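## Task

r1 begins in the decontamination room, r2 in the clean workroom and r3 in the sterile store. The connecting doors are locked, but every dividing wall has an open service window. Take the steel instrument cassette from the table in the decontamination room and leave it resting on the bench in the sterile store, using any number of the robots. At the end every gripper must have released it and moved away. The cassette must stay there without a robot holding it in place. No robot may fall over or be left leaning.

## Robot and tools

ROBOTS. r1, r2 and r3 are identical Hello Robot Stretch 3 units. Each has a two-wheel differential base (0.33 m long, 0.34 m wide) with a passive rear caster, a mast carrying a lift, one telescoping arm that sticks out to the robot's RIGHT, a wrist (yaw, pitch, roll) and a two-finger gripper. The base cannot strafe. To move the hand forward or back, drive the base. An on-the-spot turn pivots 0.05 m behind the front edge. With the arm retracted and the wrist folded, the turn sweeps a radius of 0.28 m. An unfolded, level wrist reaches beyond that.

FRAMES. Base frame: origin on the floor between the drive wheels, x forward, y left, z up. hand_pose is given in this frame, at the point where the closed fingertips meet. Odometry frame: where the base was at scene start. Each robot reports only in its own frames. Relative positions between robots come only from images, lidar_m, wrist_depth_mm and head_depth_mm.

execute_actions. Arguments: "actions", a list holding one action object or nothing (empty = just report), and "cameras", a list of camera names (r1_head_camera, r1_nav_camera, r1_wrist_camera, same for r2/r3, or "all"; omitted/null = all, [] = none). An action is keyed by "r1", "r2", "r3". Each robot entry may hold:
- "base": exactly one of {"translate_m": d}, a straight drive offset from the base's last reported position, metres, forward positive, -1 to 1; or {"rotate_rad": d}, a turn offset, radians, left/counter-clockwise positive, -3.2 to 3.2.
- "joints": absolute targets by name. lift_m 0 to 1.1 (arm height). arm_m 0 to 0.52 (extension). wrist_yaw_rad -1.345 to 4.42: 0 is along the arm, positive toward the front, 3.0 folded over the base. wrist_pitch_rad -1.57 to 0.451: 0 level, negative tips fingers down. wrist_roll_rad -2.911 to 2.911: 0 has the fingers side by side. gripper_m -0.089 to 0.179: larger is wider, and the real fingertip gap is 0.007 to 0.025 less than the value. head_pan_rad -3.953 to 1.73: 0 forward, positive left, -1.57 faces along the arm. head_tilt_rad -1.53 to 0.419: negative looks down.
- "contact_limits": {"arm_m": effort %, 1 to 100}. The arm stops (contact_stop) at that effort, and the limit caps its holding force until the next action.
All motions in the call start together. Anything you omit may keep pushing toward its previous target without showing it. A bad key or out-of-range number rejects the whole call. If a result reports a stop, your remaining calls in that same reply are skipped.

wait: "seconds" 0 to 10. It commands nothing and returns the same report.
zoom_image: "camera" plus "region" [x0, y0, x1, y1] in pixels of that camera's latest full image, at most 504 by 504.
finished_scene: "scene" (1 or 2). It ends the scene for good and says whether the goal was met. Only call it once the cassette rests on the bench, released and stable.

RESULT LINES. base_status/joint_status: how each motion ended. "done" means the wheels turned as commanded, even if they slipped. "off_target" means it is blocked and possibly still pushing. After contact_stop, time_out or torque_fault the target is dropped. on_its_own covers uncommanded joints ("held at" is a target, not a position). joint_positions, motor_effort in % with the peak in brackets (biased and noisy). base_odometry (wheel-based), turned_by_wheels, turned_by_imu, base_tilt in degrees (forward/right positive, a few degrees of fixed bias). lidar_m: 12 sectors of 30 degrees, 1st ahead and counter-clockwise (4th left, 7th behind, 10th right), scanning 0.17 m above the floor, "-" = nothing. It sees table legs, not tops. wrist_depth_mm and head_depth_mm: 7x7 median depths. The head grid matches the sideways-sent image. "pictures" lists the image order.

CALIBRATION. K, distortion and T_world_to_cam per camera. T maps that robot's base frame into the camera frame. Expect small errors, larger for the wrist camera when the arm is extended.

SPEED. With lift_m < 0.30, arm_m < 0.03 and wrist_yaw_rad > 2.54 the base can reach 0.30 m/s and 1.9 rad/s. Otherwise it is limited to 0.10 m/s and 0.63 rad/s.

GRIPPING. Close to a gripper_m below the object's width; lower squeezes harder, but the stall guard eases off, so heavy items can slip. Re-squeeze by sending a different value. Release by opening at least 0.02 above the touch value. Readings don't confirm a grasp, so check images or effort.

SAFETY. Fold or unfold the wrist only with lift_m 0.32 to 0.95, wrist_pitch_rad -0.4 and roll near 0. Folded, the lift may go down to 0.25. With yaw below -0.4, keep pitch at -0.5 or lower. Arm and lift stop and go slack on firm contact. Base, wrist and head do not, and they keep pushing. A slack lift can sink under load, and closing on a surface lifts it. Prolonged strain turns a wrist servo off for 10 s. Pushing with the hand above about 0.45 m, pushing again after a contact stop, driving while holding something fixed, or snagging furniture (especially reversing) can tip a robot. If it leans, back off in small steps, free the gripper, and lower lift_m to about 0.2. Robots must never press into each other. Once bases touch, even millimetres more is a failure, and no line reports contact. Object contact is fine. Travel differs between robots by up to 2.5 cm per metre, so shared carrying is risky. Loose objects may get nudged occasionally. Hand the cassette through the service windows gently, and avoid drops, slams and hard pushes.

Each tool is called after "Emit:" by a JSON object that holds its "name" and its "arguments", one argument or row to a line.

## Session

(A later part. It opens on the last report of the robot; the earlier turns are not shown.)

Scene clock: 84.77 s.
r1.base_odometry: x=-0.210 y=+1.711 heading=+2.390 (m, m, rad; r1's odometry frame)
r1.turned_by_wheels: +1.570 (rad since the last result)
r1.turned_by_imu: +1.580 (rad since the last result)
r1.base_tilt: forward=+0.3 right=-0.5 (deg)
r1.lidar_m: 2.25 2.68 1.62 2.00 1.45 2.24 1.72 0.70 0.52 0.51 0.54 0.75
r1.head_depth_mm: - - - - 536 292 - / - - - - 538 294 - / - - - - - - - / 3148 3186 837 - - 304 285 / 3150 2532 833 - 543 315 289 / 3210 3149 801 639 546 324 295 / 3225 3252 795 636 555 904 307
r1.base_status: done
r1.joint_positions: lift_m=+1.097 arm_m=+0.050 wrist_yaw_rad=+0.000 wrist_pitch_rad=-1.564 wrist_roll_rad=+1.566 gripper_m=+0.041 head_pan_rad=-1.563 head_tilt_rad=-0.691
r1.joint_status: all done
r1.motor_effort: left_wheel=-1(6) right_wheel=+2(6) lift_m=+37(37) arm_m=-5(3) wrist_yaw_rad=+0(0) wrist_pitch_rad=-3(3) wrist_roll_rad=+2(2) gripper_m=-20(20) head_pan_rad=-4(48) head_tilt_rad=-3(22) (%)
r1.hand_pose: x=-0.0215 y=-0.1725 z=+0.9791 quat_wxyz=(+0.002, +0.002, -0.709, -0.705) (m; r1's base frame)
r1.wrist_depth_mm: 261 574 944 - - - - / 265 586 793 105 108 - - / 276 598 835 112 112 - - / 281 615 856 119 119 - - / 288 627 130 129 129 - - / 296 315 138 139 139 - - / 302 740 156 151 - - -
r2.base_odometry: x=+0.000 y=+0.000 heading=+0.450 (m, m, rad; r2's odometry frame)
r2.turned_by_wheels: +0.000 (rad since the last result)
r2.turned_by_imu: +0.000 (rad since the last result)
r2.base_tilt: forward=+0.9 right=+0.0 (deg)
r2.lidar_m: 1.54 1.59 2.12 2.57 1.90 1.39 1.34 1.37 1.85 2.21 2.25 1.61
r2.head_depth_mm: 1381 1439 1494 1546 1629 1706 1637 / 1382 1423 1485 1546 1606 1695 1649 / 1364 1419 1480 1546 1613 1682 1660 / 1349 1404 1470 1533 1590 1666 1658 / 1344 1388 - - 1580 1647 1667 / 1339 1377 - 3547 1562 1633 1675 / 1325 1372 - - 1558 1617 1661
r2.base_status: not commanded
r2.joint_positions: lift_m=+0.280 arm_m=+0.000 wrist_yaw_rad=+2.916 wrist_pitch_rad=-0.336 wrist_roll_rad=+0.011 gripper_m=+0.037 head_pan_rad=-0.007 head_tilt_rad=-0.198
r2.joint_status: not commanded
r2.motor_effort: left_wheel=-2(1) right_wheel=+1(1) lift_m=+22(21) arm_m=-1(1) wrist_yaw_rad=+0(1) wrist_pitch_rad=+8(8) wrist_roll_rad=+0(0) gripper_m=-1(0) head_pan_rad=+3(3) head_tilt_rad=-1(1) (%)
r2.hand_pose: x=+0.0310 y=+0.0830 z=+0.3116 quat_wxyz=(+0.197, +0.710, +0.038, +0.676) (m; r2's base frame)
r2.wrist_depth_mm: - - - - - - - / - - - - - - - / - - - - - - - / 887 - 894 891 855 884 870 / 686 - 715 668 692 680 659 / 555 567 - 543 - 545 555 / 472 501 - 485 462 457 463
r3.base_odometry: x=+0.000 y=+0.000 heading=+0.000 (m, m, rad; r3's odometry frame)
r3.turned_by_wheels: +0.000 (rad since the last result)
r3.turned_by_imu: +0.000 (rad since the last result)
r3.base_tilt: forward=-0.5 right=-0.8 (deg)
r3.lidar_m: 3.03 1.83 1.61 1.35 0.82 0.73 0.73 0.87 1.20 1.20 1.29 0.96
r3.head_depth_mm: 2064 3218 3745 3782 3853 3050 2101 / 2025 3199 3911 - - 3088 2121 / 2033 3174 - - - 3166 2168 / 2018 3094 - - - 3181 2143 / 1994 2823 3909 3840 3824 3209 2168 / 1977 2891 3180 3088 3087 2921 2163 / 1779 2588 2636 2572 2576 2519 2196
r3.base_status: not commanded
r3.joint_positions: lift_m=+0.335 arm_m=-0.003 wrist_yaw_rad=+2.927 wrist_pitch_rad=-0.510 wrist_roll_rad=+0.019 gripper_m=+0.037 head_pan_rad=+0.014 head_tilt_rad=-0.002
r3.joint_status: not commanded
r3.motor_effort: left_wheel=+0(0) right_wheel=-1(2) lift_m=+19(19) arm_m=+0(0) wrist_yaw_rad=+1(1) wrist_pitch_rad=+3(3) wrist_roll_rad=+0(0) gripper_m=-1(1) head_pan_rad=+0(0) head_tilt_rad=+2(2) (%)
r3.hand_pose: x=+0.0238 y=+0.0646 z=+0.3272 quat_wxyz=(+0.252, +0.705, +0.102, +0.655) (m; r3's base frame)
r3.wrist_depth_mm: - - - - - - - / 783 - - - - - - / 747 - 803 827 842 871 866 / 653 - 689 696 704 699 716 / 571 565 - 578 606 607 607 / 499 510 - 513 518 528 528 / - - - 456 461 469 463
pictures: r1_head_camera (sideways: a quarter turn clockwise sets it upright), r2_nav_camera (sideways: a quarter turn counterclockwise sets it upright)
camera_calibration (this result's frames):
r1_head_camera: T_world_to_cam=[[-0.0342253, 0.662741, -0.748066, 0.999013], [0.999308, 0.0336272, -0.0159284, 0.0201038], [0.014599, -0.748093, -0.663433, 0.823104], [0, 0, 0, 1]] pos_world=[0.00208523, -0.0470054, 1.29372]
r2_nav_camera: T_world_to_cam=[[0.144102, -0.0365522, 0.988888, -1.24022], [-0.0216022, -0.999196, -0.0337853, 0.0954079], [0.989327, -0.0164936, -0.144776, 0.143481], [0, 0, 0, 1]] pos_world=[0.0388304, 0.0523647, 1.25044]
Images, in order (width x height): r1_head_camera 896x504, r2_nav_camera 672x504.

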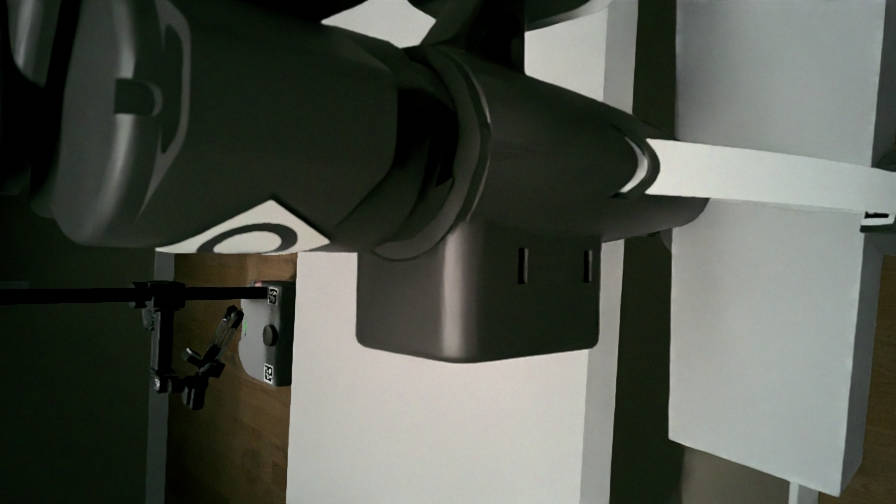

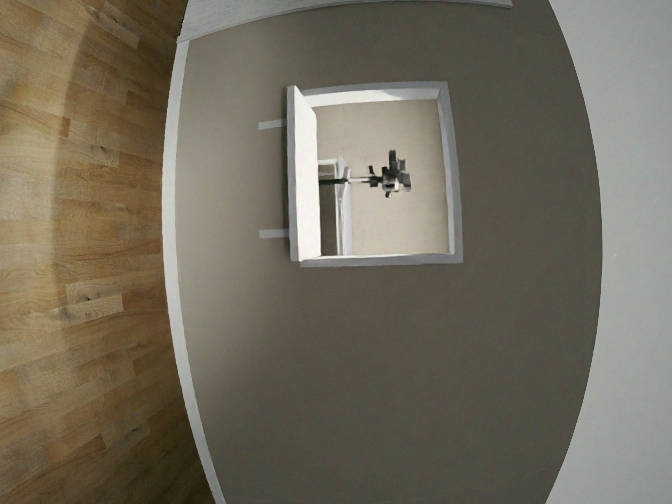

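Emit:
{"name": "execute_actions", "arguments": {
  "actions": [
    {"r1":{"joints":{"arm_m":0.5}},"r2":{"base":{"rotate_rad":0.3}}}
  ],
  "cameras": []
}}

Emit:
{"name": "execute_actions", "arguments": {
  "actions": [
    {"r1":{"joints":{"lift_m":1.01}},"r2":{"base":{"translate_m":1.0}}}
  ],
  "cameras": []
}}

Emit:
{"name": "execute_actions", "arguments": {
  "actions": [
    {"r1":{"joints":{"gripper_m":0.179}},"r2":{"base":{"rotate_rad":1.36},"joints":{"lift_m":0.9,"wrist_pitch_rad":-0.4}}}
  ],
  "cameras": []
}}

Emit:
{"name": "execute_actions", "arguments": {
  "actions": [
    {"r1":{"joints":{"lift_m":1.09}},"r2":{"joints":{"wrist_yaw_rad":0,"head_pan_rad":-1.57,"head_tilt_rad":-0.7}}}
  ],
  "cameras": []
}}

Emit:
{"name": "execute_actions", "arguments": {
  "actions": [
    {"r1":{"joints":{"arm_m":0.0}},"r2":{"joints":{"lift_m":1.09,"wrist_pitch_rad":-1.57,"wrist_roll_rad":1.57,"gripper_m":0.179,"arm_m":0.15}}}
  ],
  "cameras": ["r2_head_camera","r2_wrist_camera"]
}}

Scene clock: 95.63 s.
r1.base_odometry: x=-0.210 y=+1.711 heading=+2.390 (m, m, rad; r1's odometry frame)
r1.turned_by_wheels: +0.000 (rad since the last result)
r1.turned_by_imu: +0.000 (rad since the last result)
r1.base_tilt: forward=+0.4 right=-0.5 (deg)
r1.lidar_m: 2.26 2.67 1.62 2.00 1.45 2.24 1.72 0.70 0.52 0.51 0.54 0.75
r1.head_depth_mm: 3154 3329 816 649 538 906 1149 / 3085 3373 785 645 542 913 1147 / 3215 3348 730 643 547 925 1148 / 3258 3312 727 641 546 935 1151 / 3139 2267 723 639 544 945 1161 / 3204 3013 799 637 545 957 1159 / 3218 3266 796 635 553 967 1163
r1.base_status: not commanded
r1.joint_positions: lift_m=+1.097 arm_m=+0.500 wrist_yaw_rad=+0.000 wrist_pitch_rad=-1.564 wrist_roll_rad=+1.566 gripper_m=+0.041 head_pan_rad=-1.563 head_tilt_rad=-0.692
r1.joint_status: all done
r1.motor_effort: left_wheel=-2(2) right_wheel=+2(2) lift_m=+37(37) arm_m=+4(0) wrist_yaw_rad=-1(0) wrist_pitch_rad=-3(3) wrist_roll_rad=+2(2) gripper_m=-21(21) head_pan_rad=-3(4) head_tilt_rad=-3(3) (%)
r1.hand_pose: x=-0.0215 y=-0.6221 z=+0.9791 quat_wxyz=(+0.002, +0.001, -0.709, -0.705) (m; r1's base frame)
r1.wrist_depth_mm: - 259 255 254 252 252 248 / - 264 261 105 108 256 255 / - 272 266 112 112 263 261 / - 276 271 119 120 269 273 / - 286 130 128 129 278 275 / - - 138 139 139 287 283 / - 302 155 151 295 292 290
r2.base_odometry: x=+0.000 y=+0.000 heading=+0.750 (m, m, rad; r2's odometry frame)
r2.turned_by_wheels: +0.300 (rad since the last result)
r2.turned_by_imu: +0.304 (rad since the last result)
r2.base_tilt: forward=+0.9 right=+0.1 (deg)
r2.lidar_m: 1.55 1.81 2.57 2.56 1.53 1.33 1.34 1.56 2.21 2.20 1.77 1.54
r2.head_depth_mm: 1293 1344 1397 1444 1514 1575 1611 / 1327 1453 - 3960 1558 1614 1646 / 1349 1422 - - 1588 1675 1652 / 1385 1440 2202 1678 1643 1722 1670 / 1416 1486 - - 1683 1773 1666 / 1448 1511 1664 1678 1754 1834 1683 / 1494 1557 1633 1704 1796 1887 1695
r2.base_status: done
r2.joint_positions: lift_m=+0.280 arm_m=+0.000 wrist_yaw_rad=+2.916 wrist_pitch_rad=-0.336 wrist_roll_rad=+0.011 gripper_m=+0.037 head_pan_rad=-0.007 head_tilt_rad=-0.198
r2.joint_status: not commanded
r2.motor_effort: left_wheel=-1(10) right_wheel=+2(6) lift_m=+22(21) arm_m=-1(1) wrist_yaw_rad=+1(0) wrist_pitch_rad=+8(8) wrist_roll_rad=+0(0) gripper_m=+1(1) head_pan_rad=+3(3) head_tilt_rad=-1(1) (%)
r2.hand_pose: x=+0.0310 y=+0.0830 z=+0.3116 quat_wxyz=(+0.197, +0.710, +0.038, +0.676) (m; r2's base frame)
r2.wrist_depth_mm: - - - - - - - / - - - - - - - / - - - - - - - / 875 - 876 879 895 850 854 / 674 - 712 678 696 657 655 / 570 551 - 540 - 543 553 / 466 492 - 481 453 464 458
r3.base_odometry: x=+0.000 y=+0.000 heading=+0.000 (m, m, rad; r3's odometry frame)
r3.turned_by_wheels: +0.000 (rad since the last result)
r3.turned_by_imu: +0.001 (rad since the last result)
r3.base_tilt: forward=-0.5 right=-0.8 (deg)
r3.lidar_m: 3.03 1.84 1.61 1.35 0.82 0.73 0.73 0.87 1.20 1.20 1.29 0.97
r3.head_depth_mm: 2065 3232 3767 3789 3888 3113 2097 / 2057 3184 3986 3920 - 3049 2128 / 2026 3171 - - - 3113 2140 / 2004 3087 - - - 3119 2157 / 1986 2821 - 3903 3821 3202 2162 / 1969 2930 3172 3193 3108 2946 2179 / 1793 2550 2600 2601 2572 2549 2212
r3.base_status: not commanded
r3.joint_positions: lift_m=+0.335 arm_m=-0.003 wrist_yaw_rad=+2.927 wrist_pitch_rad=-0.510 wrist_roll_rad=+0.019 gripper_m=+0.037 head_pan_rad=+0.014 head_tilt_rad=-0.002
r3.joint_status: not commanded
r3.motor_effort: left_wheel=+0(0) right_wheel=-1(1) lift_m=+19(19) arm_m=+0(0) wrist_yaw_rad=+1(1) wrist_pitch_rad=+3(3) wrist_roll_rad=+0(0) gripper_m=-1(1) head_pan_rad=+0(0) head_tilt_rad=+3(3) (%)
r3.hand_pose: x=+0.0238 y=+0.0646 z=+0.3272 quat_wxyz=(+0.252, +0.705, +0.102, +0.655) (m; r3's base frame)
r3.wrist_depth_mm: - - - - - - - / 788 - - - - - - / 775 - 808 824 864 851 863 / 657 - 683 700 708 693 736 / 565 566 - 597 607 596 619 / 496 515 - 510 526 515 529 / - - - 457 459 465 473
pictures: none
No camera images: the call's "cameras" was empty. Leave "cameras" out to get every camera's image.

Scene clock: 100.63 s.
r1.base_odometry: x=-0.210 y=+1.711 heading=+2.390 (m, m, rad; r1's odometry frame)
r1.turned_by_wheels: +0.000 (rad since the last result)
r1.turned_by_imu: +0.000 (rad since the last result)
r1.base_tilt: forward=+0.3 right=-0.4 (deg)
r1.lidar_m: 2.25 2.68 1.62 2.01 1.45 2.24 1.71 0.70 0.53 0.51 0.53 0.75
r1.head_depth_mm: - 3305 819 650 537 906 1150 / 3149 3403 814 646 542 915 1150 / - 3040 692 644 548 921 1147 / 3200 3080 713 641 546 933 1145 / 3183 3323 804 640 544 944 1163 / 3228 3301 799 637 547 954 1158 / 3201 3282 795 634 555 966 1159
r1.base_status: not commanded
r1.joint_positions: lift_m=+1.010 arm_m=+0.500 wrist_yaw_rad=+0.000 wrist_pitch_rad=-1.564 wrist_roll_rad=+1.566 gripper_m=+0.041 head_pan_rad=-1.563 head_tilt_rad=-0.692
r1.joint_status: all done
r1.motor_effort: left_wheel=-2(2) right_wheel=+2(2) lift_m=+30(31) arm_m=+4(4) wrist_yaw_rad=+0(0) wrist_pitch_rad=-3(3) wrist_roll_rad=+2(2) gripper_m=-21(20) head_pan_rad=-4(3) head_tilt_rad=-2(4) (%)
r1.hand_pose: x=-0.0215 y=-0.6221 z=+0.8924 quat_wxyz=(+0.002, +0.001, -0.709, -0.705) (m; r1's base frame)
r1.wrist_depth_mm: 176 175 174 173 171 171 169 / 180 178 177 111 113 174 173 / 186 183 181 116 116 178 177 / 191 188 185 123 123 182 182 / 196 195 131 131 131 188 187 / 202 199 138 139 138 193 192 / 206 205 152 147 200 198 198
r2.base_odometry: x=+0.732 y=+0.682 heading=+0.750 (m, m, rad; r2's odometry frame)
r2.turned_by_wheels: +0.000 (rad since the last result)
r2.turned_by_imu: +0.000 (rad since the last result)
r2.base_tilt: forward=+0.8 right=+0.1 (deg)
r2.lidar_m: 0.57 0.67 1.18 2.29 2.63 2.30 2.31 2.69 2.48 1.12 0.66 0.57
r2.head_depth_mm: 2997 3117 3195 3297 3114 738 563 / 3078 3214 3246 3331 3157 743 557 / 3086 3248 1235 1300 561 631 560 / 769 3360 3395 529 2689 649 571 / 767 3412 3569 3687 3214 753 574 / 755 3506 3626 3835 3290 760 575 / 645 3603 3723 3956 3301 765 577
r2.base_status: done
r2.joint_positions: lift_m=+0.280 arm_m=+0.000 wrist_yaw_rad=+2.916 wrist_pitch_rad=-0.336 wrist_roll_rad=+0.011 gripper_m=+0.037 head_pan_rad=-0.007 head_tilt_rad=-0.198
r2.joint_status: not commanded
r2.motor_effort: left_wheel=-2(8) right_wheel=+1(5) lift_m=+22(22) arm_m=-1(1) wrist_yaw_rad=+1(0) wrist_pitch_rad=+8(8) wrist_roll_rad=+0(0) gripper_m=+0(1) head_pan_rad=+3(3) head_tilt_rad=-1(1) (%)
r2.hand_pose: x=+0.0310 y=+0.0830 z=+0.3116 quat_wxyz=(+0.197, +0.710, +0.038, +0.676) (m; r2's base frame)
r2.wrist_depth_mm: - - - - - - 773 / - - - - - - 766 / - - - - - - 745 / 898 - 870 871 851 861 725 / 692 - 709 650 697 665 668 / 564 547 - 535 - 544 555 / 477 484 - 470 468 467 462
r3.base_odometry: x=+0.000 y=+0.000 heading=+0.000 (m, m, rad; r3's odometry frame)
r3.turned_by_wheels: +0.000 (rad since the last result)
r3.turned_by_imu: +0.001 (rad since the last result)
r3.base_tilt: forward=-0.4 right=-0.7 (deg)
r3.lidar_m: 3.04 1.84 1.61 1.36 0.82 0.73 0.73 0.86 1.20 1.20 1.29 0.96
r3.head_depth_mm: 2059 3214 3806 3718 3815 3058 2095 / 2060 3179 3857 3955 4000 3143 2107 / 2033 3166 - - - 3118 2121 / 2030 3133 - - - 3131 2156 / 1980 2824 3912 3905 3850 3228 2172 / 1959 2970 3118 3118 3109 2950 2171 / 1771 2557 2615 2594 2562 2513 2216
r3.base_status: not commanded
r3.joint_positions: lift_m=+0.335 arm_m=-0.003 wrist_yaw_rad=+2.927 wrist_pitch_rad=-0.510 wrist_roll_rad=+0.019 gripper_m=+0.037 head_pan_rad=+0.014 head_tilt_rad=-0.002
r3.joint_status: not commanded
r3.motor_effort: left_wheel=+0(0) right_wheel=+0(0) lift_m=+19(19) arm_m=+0(0) wrist_yaw_rad=+1(0) wrist_pitch_rad=+4(3) wrist_roll_rad=+0(0) gripper_m=-1(0) head_pan_rad=+0(0) head_tilt_rad=+2(2) (%)
r3.hand_pose: x=+0.0238 y=+0.0646 z=+0.3272 quat_wxyz=(+0.252, +0.705, +0.102, +0.655) (m; r3's base frame)
r3.wrist_depth_mm: - - - - - - - / 778 - - - - - - / 750 - 791 841 826 843 845 / 656 - 674 674 690 703 718 / 562 572 - 591 601 610 614 / 497 518 - 517 527 521 528 / - - - 457 462 470 473
pictures: none
No camera images: the call's "cameras" was empty. Leave "cameras" out to get every camera's image.

Scene clock: 107.10 s.
r1.base_odometry: x=-0.210 y=+1.711 heading=+2.390 (m, m, rad; r1's odometry frame)
r1.turned_by_wheels: +0.000 (rad since the last result)
r1.turned_by_imu: +0.000 (rad since the last result)
r1.base_tilt: forward=+0.4 right=-0.5 (deg)
r1.lidar_m: 2.25 2.68 1.61 2.00 1.45 2.24 1.72 0.70 0.52 0.51 0.54 0.75
r1.head_depth_mm: - 3292 817 648 537 905 1150 / 3183 3371 815 645 542 916 1147 / - 3036 810 644 549 924 1148 / 954 3014 804 640 546 934 1148 / 927 3002 805 640 544 943 1158 / 3220 3285 799 638 546 953 1166 / 3238 3322 796 635 554 967 1162
r1.base_status: not commanded
r1.joint_positions: lift_m=+1.010 arm_m=+0.500 wrist_yaw_rad=+0.000 wrist_pitch_rad=-1.564 wrist_roll_rad=+1.566 gripper_m=+0.179 head_pan_rad=-1.563 head_tilt_rad=-0.692
r1.joint_status: all done
r1.motor_effort: left_wheel=-1(2) right_wheel=+2(2) lift_m=+30(30) arm_m=+3(4) wrist_yaw_rad=+0(0) wrist_pitch_rad=-3(3) wrist_roll_rad=+2(2) gripper_m=-1(89) head_pan_rad=-4(3) head_tilt_rad=-3(3) (%)
r1.hand_pose: x=-0.0215 y=-0.6221 z=+0.8924 quat_wxyz=(+0.002, +0.001, -0.709, -0.705) (m; r1's base frame)
r1.wrist_depth_mm: 177 175 174 173 171 172 170 / 181 181 178 147 173 176 173 / 185 184 182 150 150 178 178 / 190 190 186 154 154 182 182 / 195 193 191 158 188 188 187 / - 200 165 162 194 192 191 / 207 203 169 165 199 199 -
r2.base_odometry: x=+0.732 y=+0.682 heading=+2.110 (m, m, rad; r2's odometry frame)
r2.turned_by_wheels: +1.360 (rad since the last result)
r2.turned_by_imu: +1.380 (rad since the last result)
r2.base_tilt: forward=+0.9 right=+0.1 (deg)
r2.lidar_m: 2.27 2.44 2.34 2.30 2.45 2.53 1.76 0.76 0.59 0.57 0.61 0.89
r2.head_depth_mm: 1871 1787 1830 1883 1918 1923 1648 / 1984 2080 2158 2232 2358 2170 1650 / 2009 2082 2152 2277 2347 2178 1664 / 2021 2107 2185 2291 2404 2183 1667 / 2036 2090 2190 2296 2380 2200 1667 / 2038 2112 2212 2292 2401 2220 1676 / 2048 2132 2203 2309 2425 2202 1670
r2.base_status: done
r2.joint_positions: lift_m=+0.900 arm_m=+0.000 wrist_yaw_rad=+2.916 wrist_pitch_rad=-0.413 wrist_roll_rad=+0.011 gripper_m=+0.037 head_pan_rad=-0.007 head_tilt_rad=-0.198
r2.joint_status: all done
r2.motor_effort: left_wheel=-2(10) right_wheel=+0(6) lift_m=+32(35) arm_m=-1(1) wrist_yaw_rad=+0(1) wrist_pitch_rad=+7(10) wrist_roll_rad=+0(1) gripper_m=+0(0) head_pan_rad=+2(3) head_tilt_rad=-1(1) (%)
r2.hand_pose: x=+0.0290 y=+0.0744 z=+0.9136 quat_wxyz=(+0.223, +0.707, +0.065, +0.668) (m; r2's base frame)
r2.wrist_depth_mm: - - - - - - - / - - - - - - - / - - - - - - - / - - - - - - - / - - - - - - - / - - - - - - - / - - - - - - -
r3.base_odometry: x=+0.000 y=+0.000 heading=+0.000 (m, m, rad; r3's odometry frame)
r3.turned_by_wheels: +0.000 (rad since the last result)
r3.turned_by_imu: +0.001 (rad since the last result)
r3.base_tilt: forward=-0.6 right=-0.8 (deg)
r3.lidar_m: 3.03 1.84 1.61 1.36 0.82 0.73 0.73 0.87 1.20 1.20 1.29 0.97
r3.head_depth_mm: 2058 3222 3774 3806 3836 3051 2110 / 2047 3246 3830 3978 3949 3120 2127 / 2016 3131 - - - 3101 2135 / 2017 3112 - - - 3155 2184 / 1999 2870 - 3907 3811 3251 2179 / 1976 2929 3177 3112 3069 2931 2153 / 1790 2538 2629 2584 2598 2533 2194
r3.base_status: not commanded
r3.joint_positions: lift_m=+0.335 arm_m=-0.003 wrist_yaw_rad=+2.927 wrist_pitch_rad=-0.510 wrist_roll_rad=+0.019 gripper_m=+0.037 head_pan_rad=+0.014 head_tilt_rad=-0.002
r3.joint_status: not commanded
r3.motor_effort: left_wheel=+0(0) right_wheel=-1(1) lift_m=+19(19) arm_m=+0(0) wrist_yaw_rad=+1(1) wrist_pitch_rad=+3(3) wrist_roll_rad=+0(0) gripper_m=-1(1) head_pan_rad=+0(0) head_tilt_rad=+2(2) (%)
r3.hand_pose: x=+0.0238 y=+0.0646 z=+0.3272 quat_wxyz=(+0.252, +0.705, +0.102, +0.655) (m; r3's base frame)
r3.wrist_depth_mm: - - - - - - - / 765 - - - - - - / 761 - 821 835 845 849 871 / 663 - 667 685 705 698 715 / 563 565 - 586 600 597 614 / 500 513 - 518 514 520 529 / - - - 454 456 462 472
pictures: none
No camera images: the call's "cameras" was empty. Leave "cameras" out to get every camera's image.

Scene clock: 109.57 s.
r1.base_odometry: x=-0.210 y=+1.711 heading=+2.390 (m, m, rad; r1's odometry frame)
r1.turned_by_wheels: +0.000 (rad since the last result)
r1.turned_by_imu: +0.000 (rad since the last result)
r1.base_tilt: forward=+0.4 right=-0.5 (deg)
r1.lidar_m: 2.25 2.69 1.62 2.00 1.45 2.24 1.72 0.70 0.53 0.51 0.53 0.75
r1.head_depth_mm: 3135 3314 819 648 537 905 1148 / 3094 3331 816 646 541 916 1148 / 3200 3346 811 643 547 926 1151 / 1965 3174 808 643 546 936 1144 / 912 2865 803 640 544 945 1160 / 3197 3268 799 636 545 955 1155 / 3226 3235 799 634 554 965 1160
r1.base_status: not commanded
r1.joint_positions: lift_m=+1.090 arm_m=+0.500 wrist_yaw_rad=+0.000 wrist_pitch_rad=-1.564 wrist_roll_rad=+1.566 gripper_m=+0.179 head_pan_rad=-1.563 head_tilt_rad=-0.692
r1.joint_status: all done
r1.motor_effort: left_wheel=-2(1) right_wheel=+3(2) lift_m=+34(34) arm_m=+4(3) wrist_yaw_rad=+0(0) wrist_pitch_rad=-3(3) wrist_roll_rad=+2(2) gripper_m=-1(1) head_pan_rad=-4(4) head_tilt_rad=-4(3) (%)
r1.hand_pose: x=-0.0215 y=-0.6221 z=+0.9722 quat_wxyz=(+0.002, +0.001, -0.709, -0.705) (m; r1's base frame)
r1.wrist_depth_mm: - 251 249 249 246 244 242 / - 258 254 252 250 249 249 / - 264 262 230 258 256 254 / - 270 267 234 264 266 262 / - 276 277 241 271 271 268 / - 286 282 247 280 278 272 / - 294 290 256 287 285 -
r2.base_odometry: x=+0.732 y=+0.682 heading=+2.110 (m, m, rad; r2's odometry frame)
r2.turned_by_wheels: +0.000 (rad since the last result)
r2.turned_by_imu: +0.000 (rad since the last result)
r2.base_tilt: forward=+0.8 right=+0.1 (deg)
r2.lidar_m: 2.27 2.44 2.35 2.31 2.45 2.53 1.76 0.76 0.58 0.57 0.61 0.88
r2.head_depth_mm: 2860 3207 845 655 578 - - / 2872 3247 847 653 579 - - / 2861 3201 848 654 579 - - / 2892 3216 848 641 - - 1167 / 474 510 696 650 846 1063 1177 / 492 3233 849 653 848 1072 1167 / 3049 3324 849 657 859 1074 1170
r2.base_status: not commanded
r2.joint_positions: lift_m=+0.900 arm_m=+0.000 wrist_yaw_rad=+0.003 wrist_pitch_rad=-0.413 wrist_roll_rad=+0.011 gripper_m=+0.037 head_pan_rad=-1.563 head_tilt_rad=-0.691
r2.joint_status: all done
r2.motor_effort: left_wheel=-1(2) right_wheel=+1(1) lift_m=+32(32) arm_m=-1(1) wrist_yaw_rad=-3(2) wrist_pitch_rad=+7(7) wrist_roll_rad=+0(0) gripper_m=+0(0) head_pan_rad=-3(42) head_tilt_rad=-6(45) (%)
r2.hand_pose: x=-0.0208 y=-0.3700 z=+0.9136 quat_wxyz=(+0.689, +0.145, -0.695, -0.145) (m; r2's base frame)
r2.wrist_depth_mm: - - 237 - - - - / 547 592 588 579 562 558 - / 409 402 350 336 387 383 383 / 303 300 300 300 299 294 295 / 267 262 253 245 246 238 238 / 577 562 517 509 - 239 230 / 696 661 618 572 570 510 500
r3.base_odometry: x=+0.000 y=+0.000 heading=+0.000 (m, m, rad; r3's odometry frame)
r3.turned_by_wheels: +0.000 (rad since the last result)
r3.turned_by_imu: +0.000 (rad since the last result)
r3.base_tilt: forward=-0.5 right=-0.8 (deg)
r3.lidar_m: 3.01 1.84 1.61 1.35 0.82 0.73 0.73 0.87 1.20 1.20 1.30 0.96
r3.head_depth_mm: 2073 3268 3749 3818 3825 3097 2091 / 2048 3229 3855 3912 - 3098 2105 / 2034 3151 - - - 3122 2122 / 2006 3125 - - - 3167 2166 / 1988 2841 - 3898 3851 3188 2178 / 1970 2900 3212 3094 3071 2923 2202 / 1786 2575 2643 2628 2573 2539 2197
r3.base_status: not commanded
r3.joint_positions: lift_m=+0.335 arm_m=-0.003 wrist_yaw_rad=+2.927 wrist_pitch_rad=-0.510 wrist_roll_rad=+0.019 gripper_m=+0.037 head_pan_rad=+0.014 head_tilt_rad=-0.002
r3.joint_status: not commanded
r3.motor_effort: left_wheel=+0(1) right_wheel=-1(1) lift_m=+19(19) arm_m=+0(0) wrist_yaw_rad=-1(2) wrist_pitch_rad=+4(4) wrist_roll_rad=+0(0) gripper_m=+0(1) head_pan_rad=+0(0) head_tilt_rad=+3(3) (%)
r3.hand_pose: x=+0.0238 y=+0.0646 z=+0.3272 quat_wxyz=(+0.252, +0.705, +0.102, +0.655) (m; r3's base frame)
r3.wrist_depth_mm: - - - - - - - / 789 - - - - - - / 753 - 800 818 862 852 881 / 659 - 681 668 700 708 725 / 566 572 - 581 589 595 612 / 490 515 - 513 526 526 530 / - - - 454 458 466 469
pictures: none
No camera images: the call's "cameras" was empty. Leave "cameras" out to get every camera's image.

Scene clock: 114.40 s.
r1.base_odometry: x=-0.210 y=+1.711 heading=+2.390 (m, m, rad; r1's odometry frame)
r1.turned_by_wheels: +0.000 (rad since the last result)
r1.turned_by_imu: +0.000 (rad since the last result)
r1.base_tilt: forward=+0.4 right=-0.5 (deg)
r1.lidar_m: 2.25 2.69 1.62 2.00 1.45 2.24 1.72 0.70 0.52 0.51 0.54 0.75
r1.head_depth_mm: - - - - - - 1152 / - - - - - - - / - - - - - - - / 3147 3337 807 641 - - 1168 / 1187 3027 804 640 - - 1174 / 3218 3299 801 637 548 978 1162 / 3231 3254 797 636 555 964 1156
r1.base_status: not commanded
r1.joint_positions: lift_m=+1.090 arm_m=+0.001 wrist_yaw_rad=+0.000 wrist_pitch_rad=-1.565 wrist_roll_rad=+1.566 gripper_m=+0.179 head_pan_rad=-1.563 head_tilt_rad=-0.692
r1.joint_status: all done
joint sent to its limit — the command would take r1.arm_m past its lower limit, so that joint was sent only as far as its limit.
r1.motor_effort: left_wheel=-1(1) right_wheel=+2(2) lift_m=+35(34) arm_m=-4(4) wrist_yaw_rad=+0(0) wrist_pitch_rad=-3(3) wrist_roll_rad=+2(2) gripper_m=+0(0) head_pan_rad=-4(4) head_tilt_rad=-3(3) (%)
r1.hand_pose: x=-0.0215 y=-0.1235 z=+0.9722 quat_wxyz=(+0.002, +0.001, -0.709, -0.705) (m; r1's base frame)
r1.wrist_depth_mm: 288 664 - - - - - / 289 678 - - - - - / 295 699 - - - - - / 301 731 - - - - - / 308 782 - - - - - / - 806 - - - - - / 327 754 - - - - -
r2.base_odometry: x=+0.732 y=+0.682 heading=+2.110 (m, m, rad; r2's odometry frame)
r2.turned_by_wheels: +0.000 (rad since the last result)
r2.turned_by_imu: +0.000 (rad since the last result)
r2.base_tilt: forward=+0.8 right=+0.0 (deg)
r2.lidar_m: 2.26 2.43 2.35 2.30 2.45 2.53 1.76 0.76 0.59 0.57 0.61 0.88
r2.head_depth_mm: - 3058 2777 632 819 1024 1161 / - 3113 2799 642 828 1036 1176 / - - - 632 831 1023 1151 / 2539 - - 634 838 1017 1172 / 1131 3132 848 649 843 1061 1178 / 2954 3237 849 652 850 1069 1175 / 3069 3303 847 654 855 1076 1177
r2.base_status: not commanded
r2.joint_positions: lift_m=+1.090 arm_m=+0.150 wrist_yaw_rad=+0.002 wrist_pitch_rad=-1.545 wrist_roll_rad=+1.563 gripper_m=+0.179 head_pan_rad=-1.563 head_tilt_rad=-0.691
r2.joint_status: all done
joint sent to its limit — the command would take r2.wrist_pitch_rad past its lower limit, so that joint was sent only as far as its limit.
r2.motor_effort: left_wheel=-2(2) right_wheel=+1(1) lift_m=+32(30) arm_m=+3(3) wrist_yaw_rad=-1(2) wrist_pitch_rad=-5(5) wrist_roll_rad=+3(3) gripper_m=+0(88) head_pan_rad=-2(3) head_tilt_rad=-5(5) (%)
r2.hand_pose: x=-0.0216 y=-0.2770 z=+0.9717 quat_wxyz=(+0.004, +0.003, -0.716, -0.698) (m; r2's base frame)
r2.wrist_depth_mm: 258 256 883 - - - - / 264 263 927 - - - - / 270 269 953 - - - - / 278 276 - - - - - / 284 287 - - - - - / 293 311 - - - - - / 302 298 - - - - -
r3.base_odometry: x=+0.000 y=+0.000 heading=+0.000 (m, m, rad; r3's odometry frame)
r3.turned_by_wheels: +0.000 (rad since the last result)
r3.turned_by_imu: +0.001 (rad since the last result)
r3.base_tilt: forward=-0.4 right=-0.7 (deg)
r3.lidar_m: 3.03 1.83 1.61 1.36 0.82 0.73 0.73 0.87 1.20 1.20 1.29 0.96
r3.head_depth_mm: 2049 3245 3774 3784 3833 3070 2097 / 2060 3210 3883 3951 3994 3114 2107 / 2032 3155 - - - 3140 2113 / 1995 3077 - - - 3113 2140 / 1985 2883 3970 3940 3825 3215 2156 / 1981 2903 3170 3100 3080 2920 2168 / 1791 2557 2606 2589 2583 2519 2223
r3.base_status: not commanded
r3.joint_positions: lift_m=+0.335 arm_m=-0.003 wrist_yaw_rad=+2.927 wrist_pitch_rad=-0.510 wrist_roll_rad=+0.019 gripper_m=+0.037 head_pan_rad=+0.014 head_tilt_rad=-0.002
r3.joint_status: not commanded
r3.motor_effort: left_wheel=+0(0) right_wheel=+0(1) lift_m=+19(19) arm_m=+0(0) wrist_yaw_rad=+1(0) wrist_pitch_rad=+3(4) wrist_roll_rad=+0(0) gripper_m=-1(0) head_pan_rad=+1(0) head_tilt_rad=+3(2) (%)
r3.hand_pose: x=+0.0238 y=+0.0646 z=+0.3272 quat_wxyz=(+0.252, +0.705, +0.102, +0.655) (m; r3's base frame)
r3.wrist_depth_mm: - - - - - - - / 800 - - - - - - / 758 - 815 833 847 848 882 / 660 - 679 674 694 714 717 / 563 568 - 592 607 609 614 / 504 504 - 520 529 526 530 / - - - 459 461 465 470
pictures: r2_head_camera (sideways: a quarter turn clockwise sets it upright), r2_wrist_camera
camera_calibration (this result's frames):
r2_head_camera: T_world_to_cam=[[0.0448732, 0.636478, -0.769989, 1.02001], [0.998137, -0.0604656, 0.00818795, -0.0200939], [-0.0413464, -0.768921, -0.638005, 0.787717], [0, 0, 0, 1]] pos_world=[0.00685442, -0.0447379, 1.28813]
r2_wrist_camera: T_world_to_cam=[[0.0026063, 0.998354, -0.0572969, 0.337689], [0.990058, 0.00548193, 0.140554, -0.0734917], [0.140636, -0.0570936, -0.988414, 1.11638], [0, 0, 0, 1]] pos_world=[-0.0851233, -0.272992, 1.13313]
Images, in order (width x height): r2_head_camera 896x504, r2_wrist_camera 644x364.

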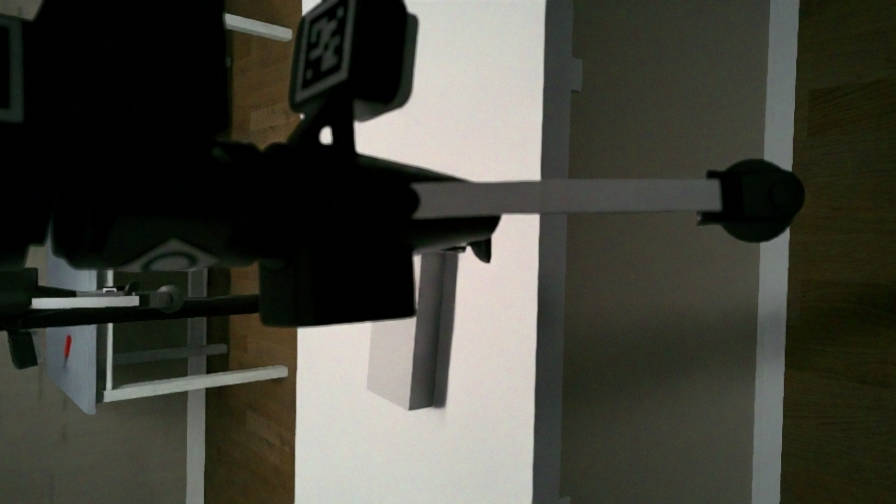

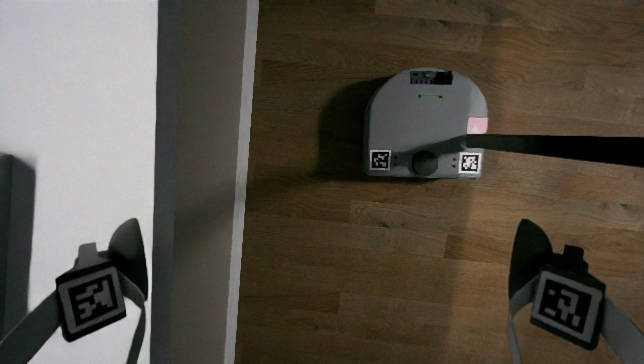

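Emit:
{"name": "execute_actions", "arguments": {
  "actions": [
    {"r2":{"joints":{"arm_m":0.46},"base":{"translate_m":0.05}}}
  ],
  "cameras": ["r2_wrist_camera"]
}}

Scene clock: 120.13 s.
r1.base_odometry: x=-0.210 y=+1.711 heading=+2.390 (m, m, rad; r1's odometry frame)
r1.turned_by_wheels: +0.000 (rad since the last result)
r1.turned_by_imu: +0.000 (rad since the last result)
r1.base_tilt: forward=+0.4 right=-0.6 (deg)
r1.lidar_m: 2.26 2.68 1.62 2.00 1.45 2.25 1.72 0.70 0.52 0.51 0.54 0.75
r1.head_depth_mm: - - - - - - 1156 / - - - - - - - / - - - - - - - / 520 1254 762 641 - - 1166 / 1201 3200 804 640 - - 1173 / 3192 3262 800 638 548 978 1164 / 3232 3266 797 635 555 967 1159
r1.base_status: not commanded
r1.joint_positions: lift_m=+1.090 arm_m=+0.001 wrist_yaw_rad=+0.000 wrist_pitch_rad=-1.565 wrist_roll_rad=+1.566 gripper_m=+0.179 head_pan_rad=-1.563 head_tilt_rad=-0.692
r1.joint_status: not commanded
r1.motor_effort: left_wheel=-2(2) right_wheel=+2(2) lift_m=+35(34) arm_m=-4(4) wrist_yaw_rad=+0(0) wrist_pitch_rad=-3(3) wrist_roll_rad=+2(2) gripper_m=+0(0) head_pan_rad=-4(3) head_tilt_rad=-3(3) (%)
r1.hand_pose: x=-0.0215 y=-0.1235 z=+0.9722 quat_wxyz=(+0.002, +0.001, -0.709, -0.705) (m; r1's base frame)
r1.wrist_depth_mm: 288 655 - - - - - / 291 656 - - - - - / 295 695 - - - - - / 300 712 - - - - - / 304 776 - - - - - / - 790 - - - - - / 331 764 - - - - -
r2.base_odometry: x=+0.706 y=+0.724 heading=+2.110 (m, m, rad; r2's odometry frame)
r2.turned_by_wheels: +0.000 (rad since the last result)
r2.turned_by_imu: +0.000 (rad since the last result)
r2.base_tilt: forward=+0.8 right=+0.0 (deg)
r2.lidar_m: 2.22 2.39 2.35 2.30 2.45 2.58 1.77 0.77 0.59 0.58 0.61 0.89
r2.head_depth_mm: 2873 3215 847 653 822 1032 1168 / 2911 3187 844 652 834 1043 1175 / 2291 3225 843 642 838 1048 1175 / - 3042 846 648 842 1060 1170 / 2490 3212 847 651 848 1070 1171 / 3004 3253 846 655 860 1075 1173 / 3045 3311 848 655 861 1083 1179
r2.base_status: done
r2.joint_positions: lift_m=+1.090 arm_m=+0.460 wrist_yaw_rad=+0.001 wrist_pitch_rad=-1.545 wrist_roll_rad=+1.564 gripper_m=+0.179 head_pan_rad=-1.563 head_tilt_rad=-0.691
r2.joint_status: all done
r2.motor_effort: left_wheel=-1(4) right_wheel=+1(4) lift_m=+32(32) arm_m=+3(5) wrist_yaw_rad=-1(1) wrist_pitch_rad=-4(5) wrist_roll_rad=+2(3) gripper_m=+0(0) head_pan_rad=-3(3) head_tilt_rad=-5(6) (%)
r2.hand_pose: x=-0.0216 y=-0.5869 z=+0.9717 quat_wxyz=(+0.003, +0.003, -0.716, -0.698) (m; r2's base frame)
r2.wrist_depth_mm: 258 255 252 249 247 246 - / 262 262 259 255 254 253 - / 268 268 264 227 258 256 - / 276 273 272 236 265 266 - / 283 279 280 242 274 271 - / 291 287 282 248 284 280 - / 302 298 292 255 289 - -
r3.base_odometry: x=+0.000 y=+0.000 heading=+0.000 (m, m, rad; r3's odometry frame)
r3.turned_by_wheels: +0.000 (rad since the last result)
r3.turned_by_imu: +0.001 (rad since the last result)
r3.base_tilt: forward=-0.4 right=-0.7 (deg)
r3.lidar_m: 3.03 1.83 1.61 1.36 0.82 0.73 0.73 0.87 1.20 1.20 1.30 0.96
r3.head_depth_mm: 2075 3268 3750 3784 3851 3045 2081 / 2045 3169 3918 3907 3972 3106 2142 / 2021 3156 - - - 3163 2145 / 2009 3139 - - - 3170 2166 / 1998 2912 - 3905 3824 3150 2172 / 1981 2931 3224 3148 3098 2909 2170 / 1783 2588 2639 2568 2570 2533 2198
r3.base_status: not commanded
r3.joint_positions: lift_m=+0.335 arm_m=-0.003 wrist_yaw_rad=+2.927 wrist_pitch_rad=-0.510 wrist_roll_rad=+0.019 gripper_m=+0.037 head_pan_rad=+0.014 head_tilt_rad=-0.002
r3.joint_status: not commanded
r3.motor_effort: left_wheel=+0(0) right_wheel=-1(1) lift_m=+19(19) arm_m=+0(0) wrist_yaw_rad=+0(0) wrist_pitch_rad=+3(4) wrist_roll_rad=+0(0) gripper_m=-1(1) head_pan_rad=-1(1) head_tilt_rad=+2(3) (%)
r3.hand_pose: x=+0.0238 y=+0.0646 z=+0.3272 quat_wxyz=(+0.252, +0.705, +0.102, +0.655) (m; r3's base frame)
r3.wrist_depth_mm: - - - - - - - / 789 - - - - - - / 765 - 817 839 838 873 877 / 655 - 675 697 691 703 713 / 566 558 - 589 592 617 613 / 499 512 - 515 519 523 532 / - - - 462 452 463 470
pictures: r2_wrist_camera
camera_calibration (this result's frames):
r2_wrist_camera: T_world_to_cam=[[0.00421034, 0.998376, -0.0568054, 0.646623], [0.990062, 0.00382333, 0.140578, -0.0728035], [0.140567, -0.0568328, -0.988439, 1.09888], [0, 0, 0, 1]] pos_world=[-0.0851086, -0.582843, 1.13314]
Images, in order (width x height): r2_wrist_camera 644x364.

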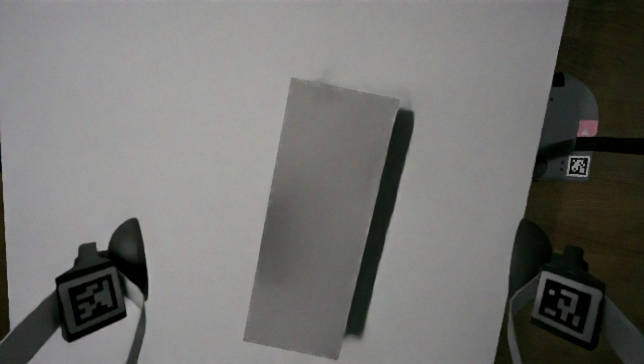

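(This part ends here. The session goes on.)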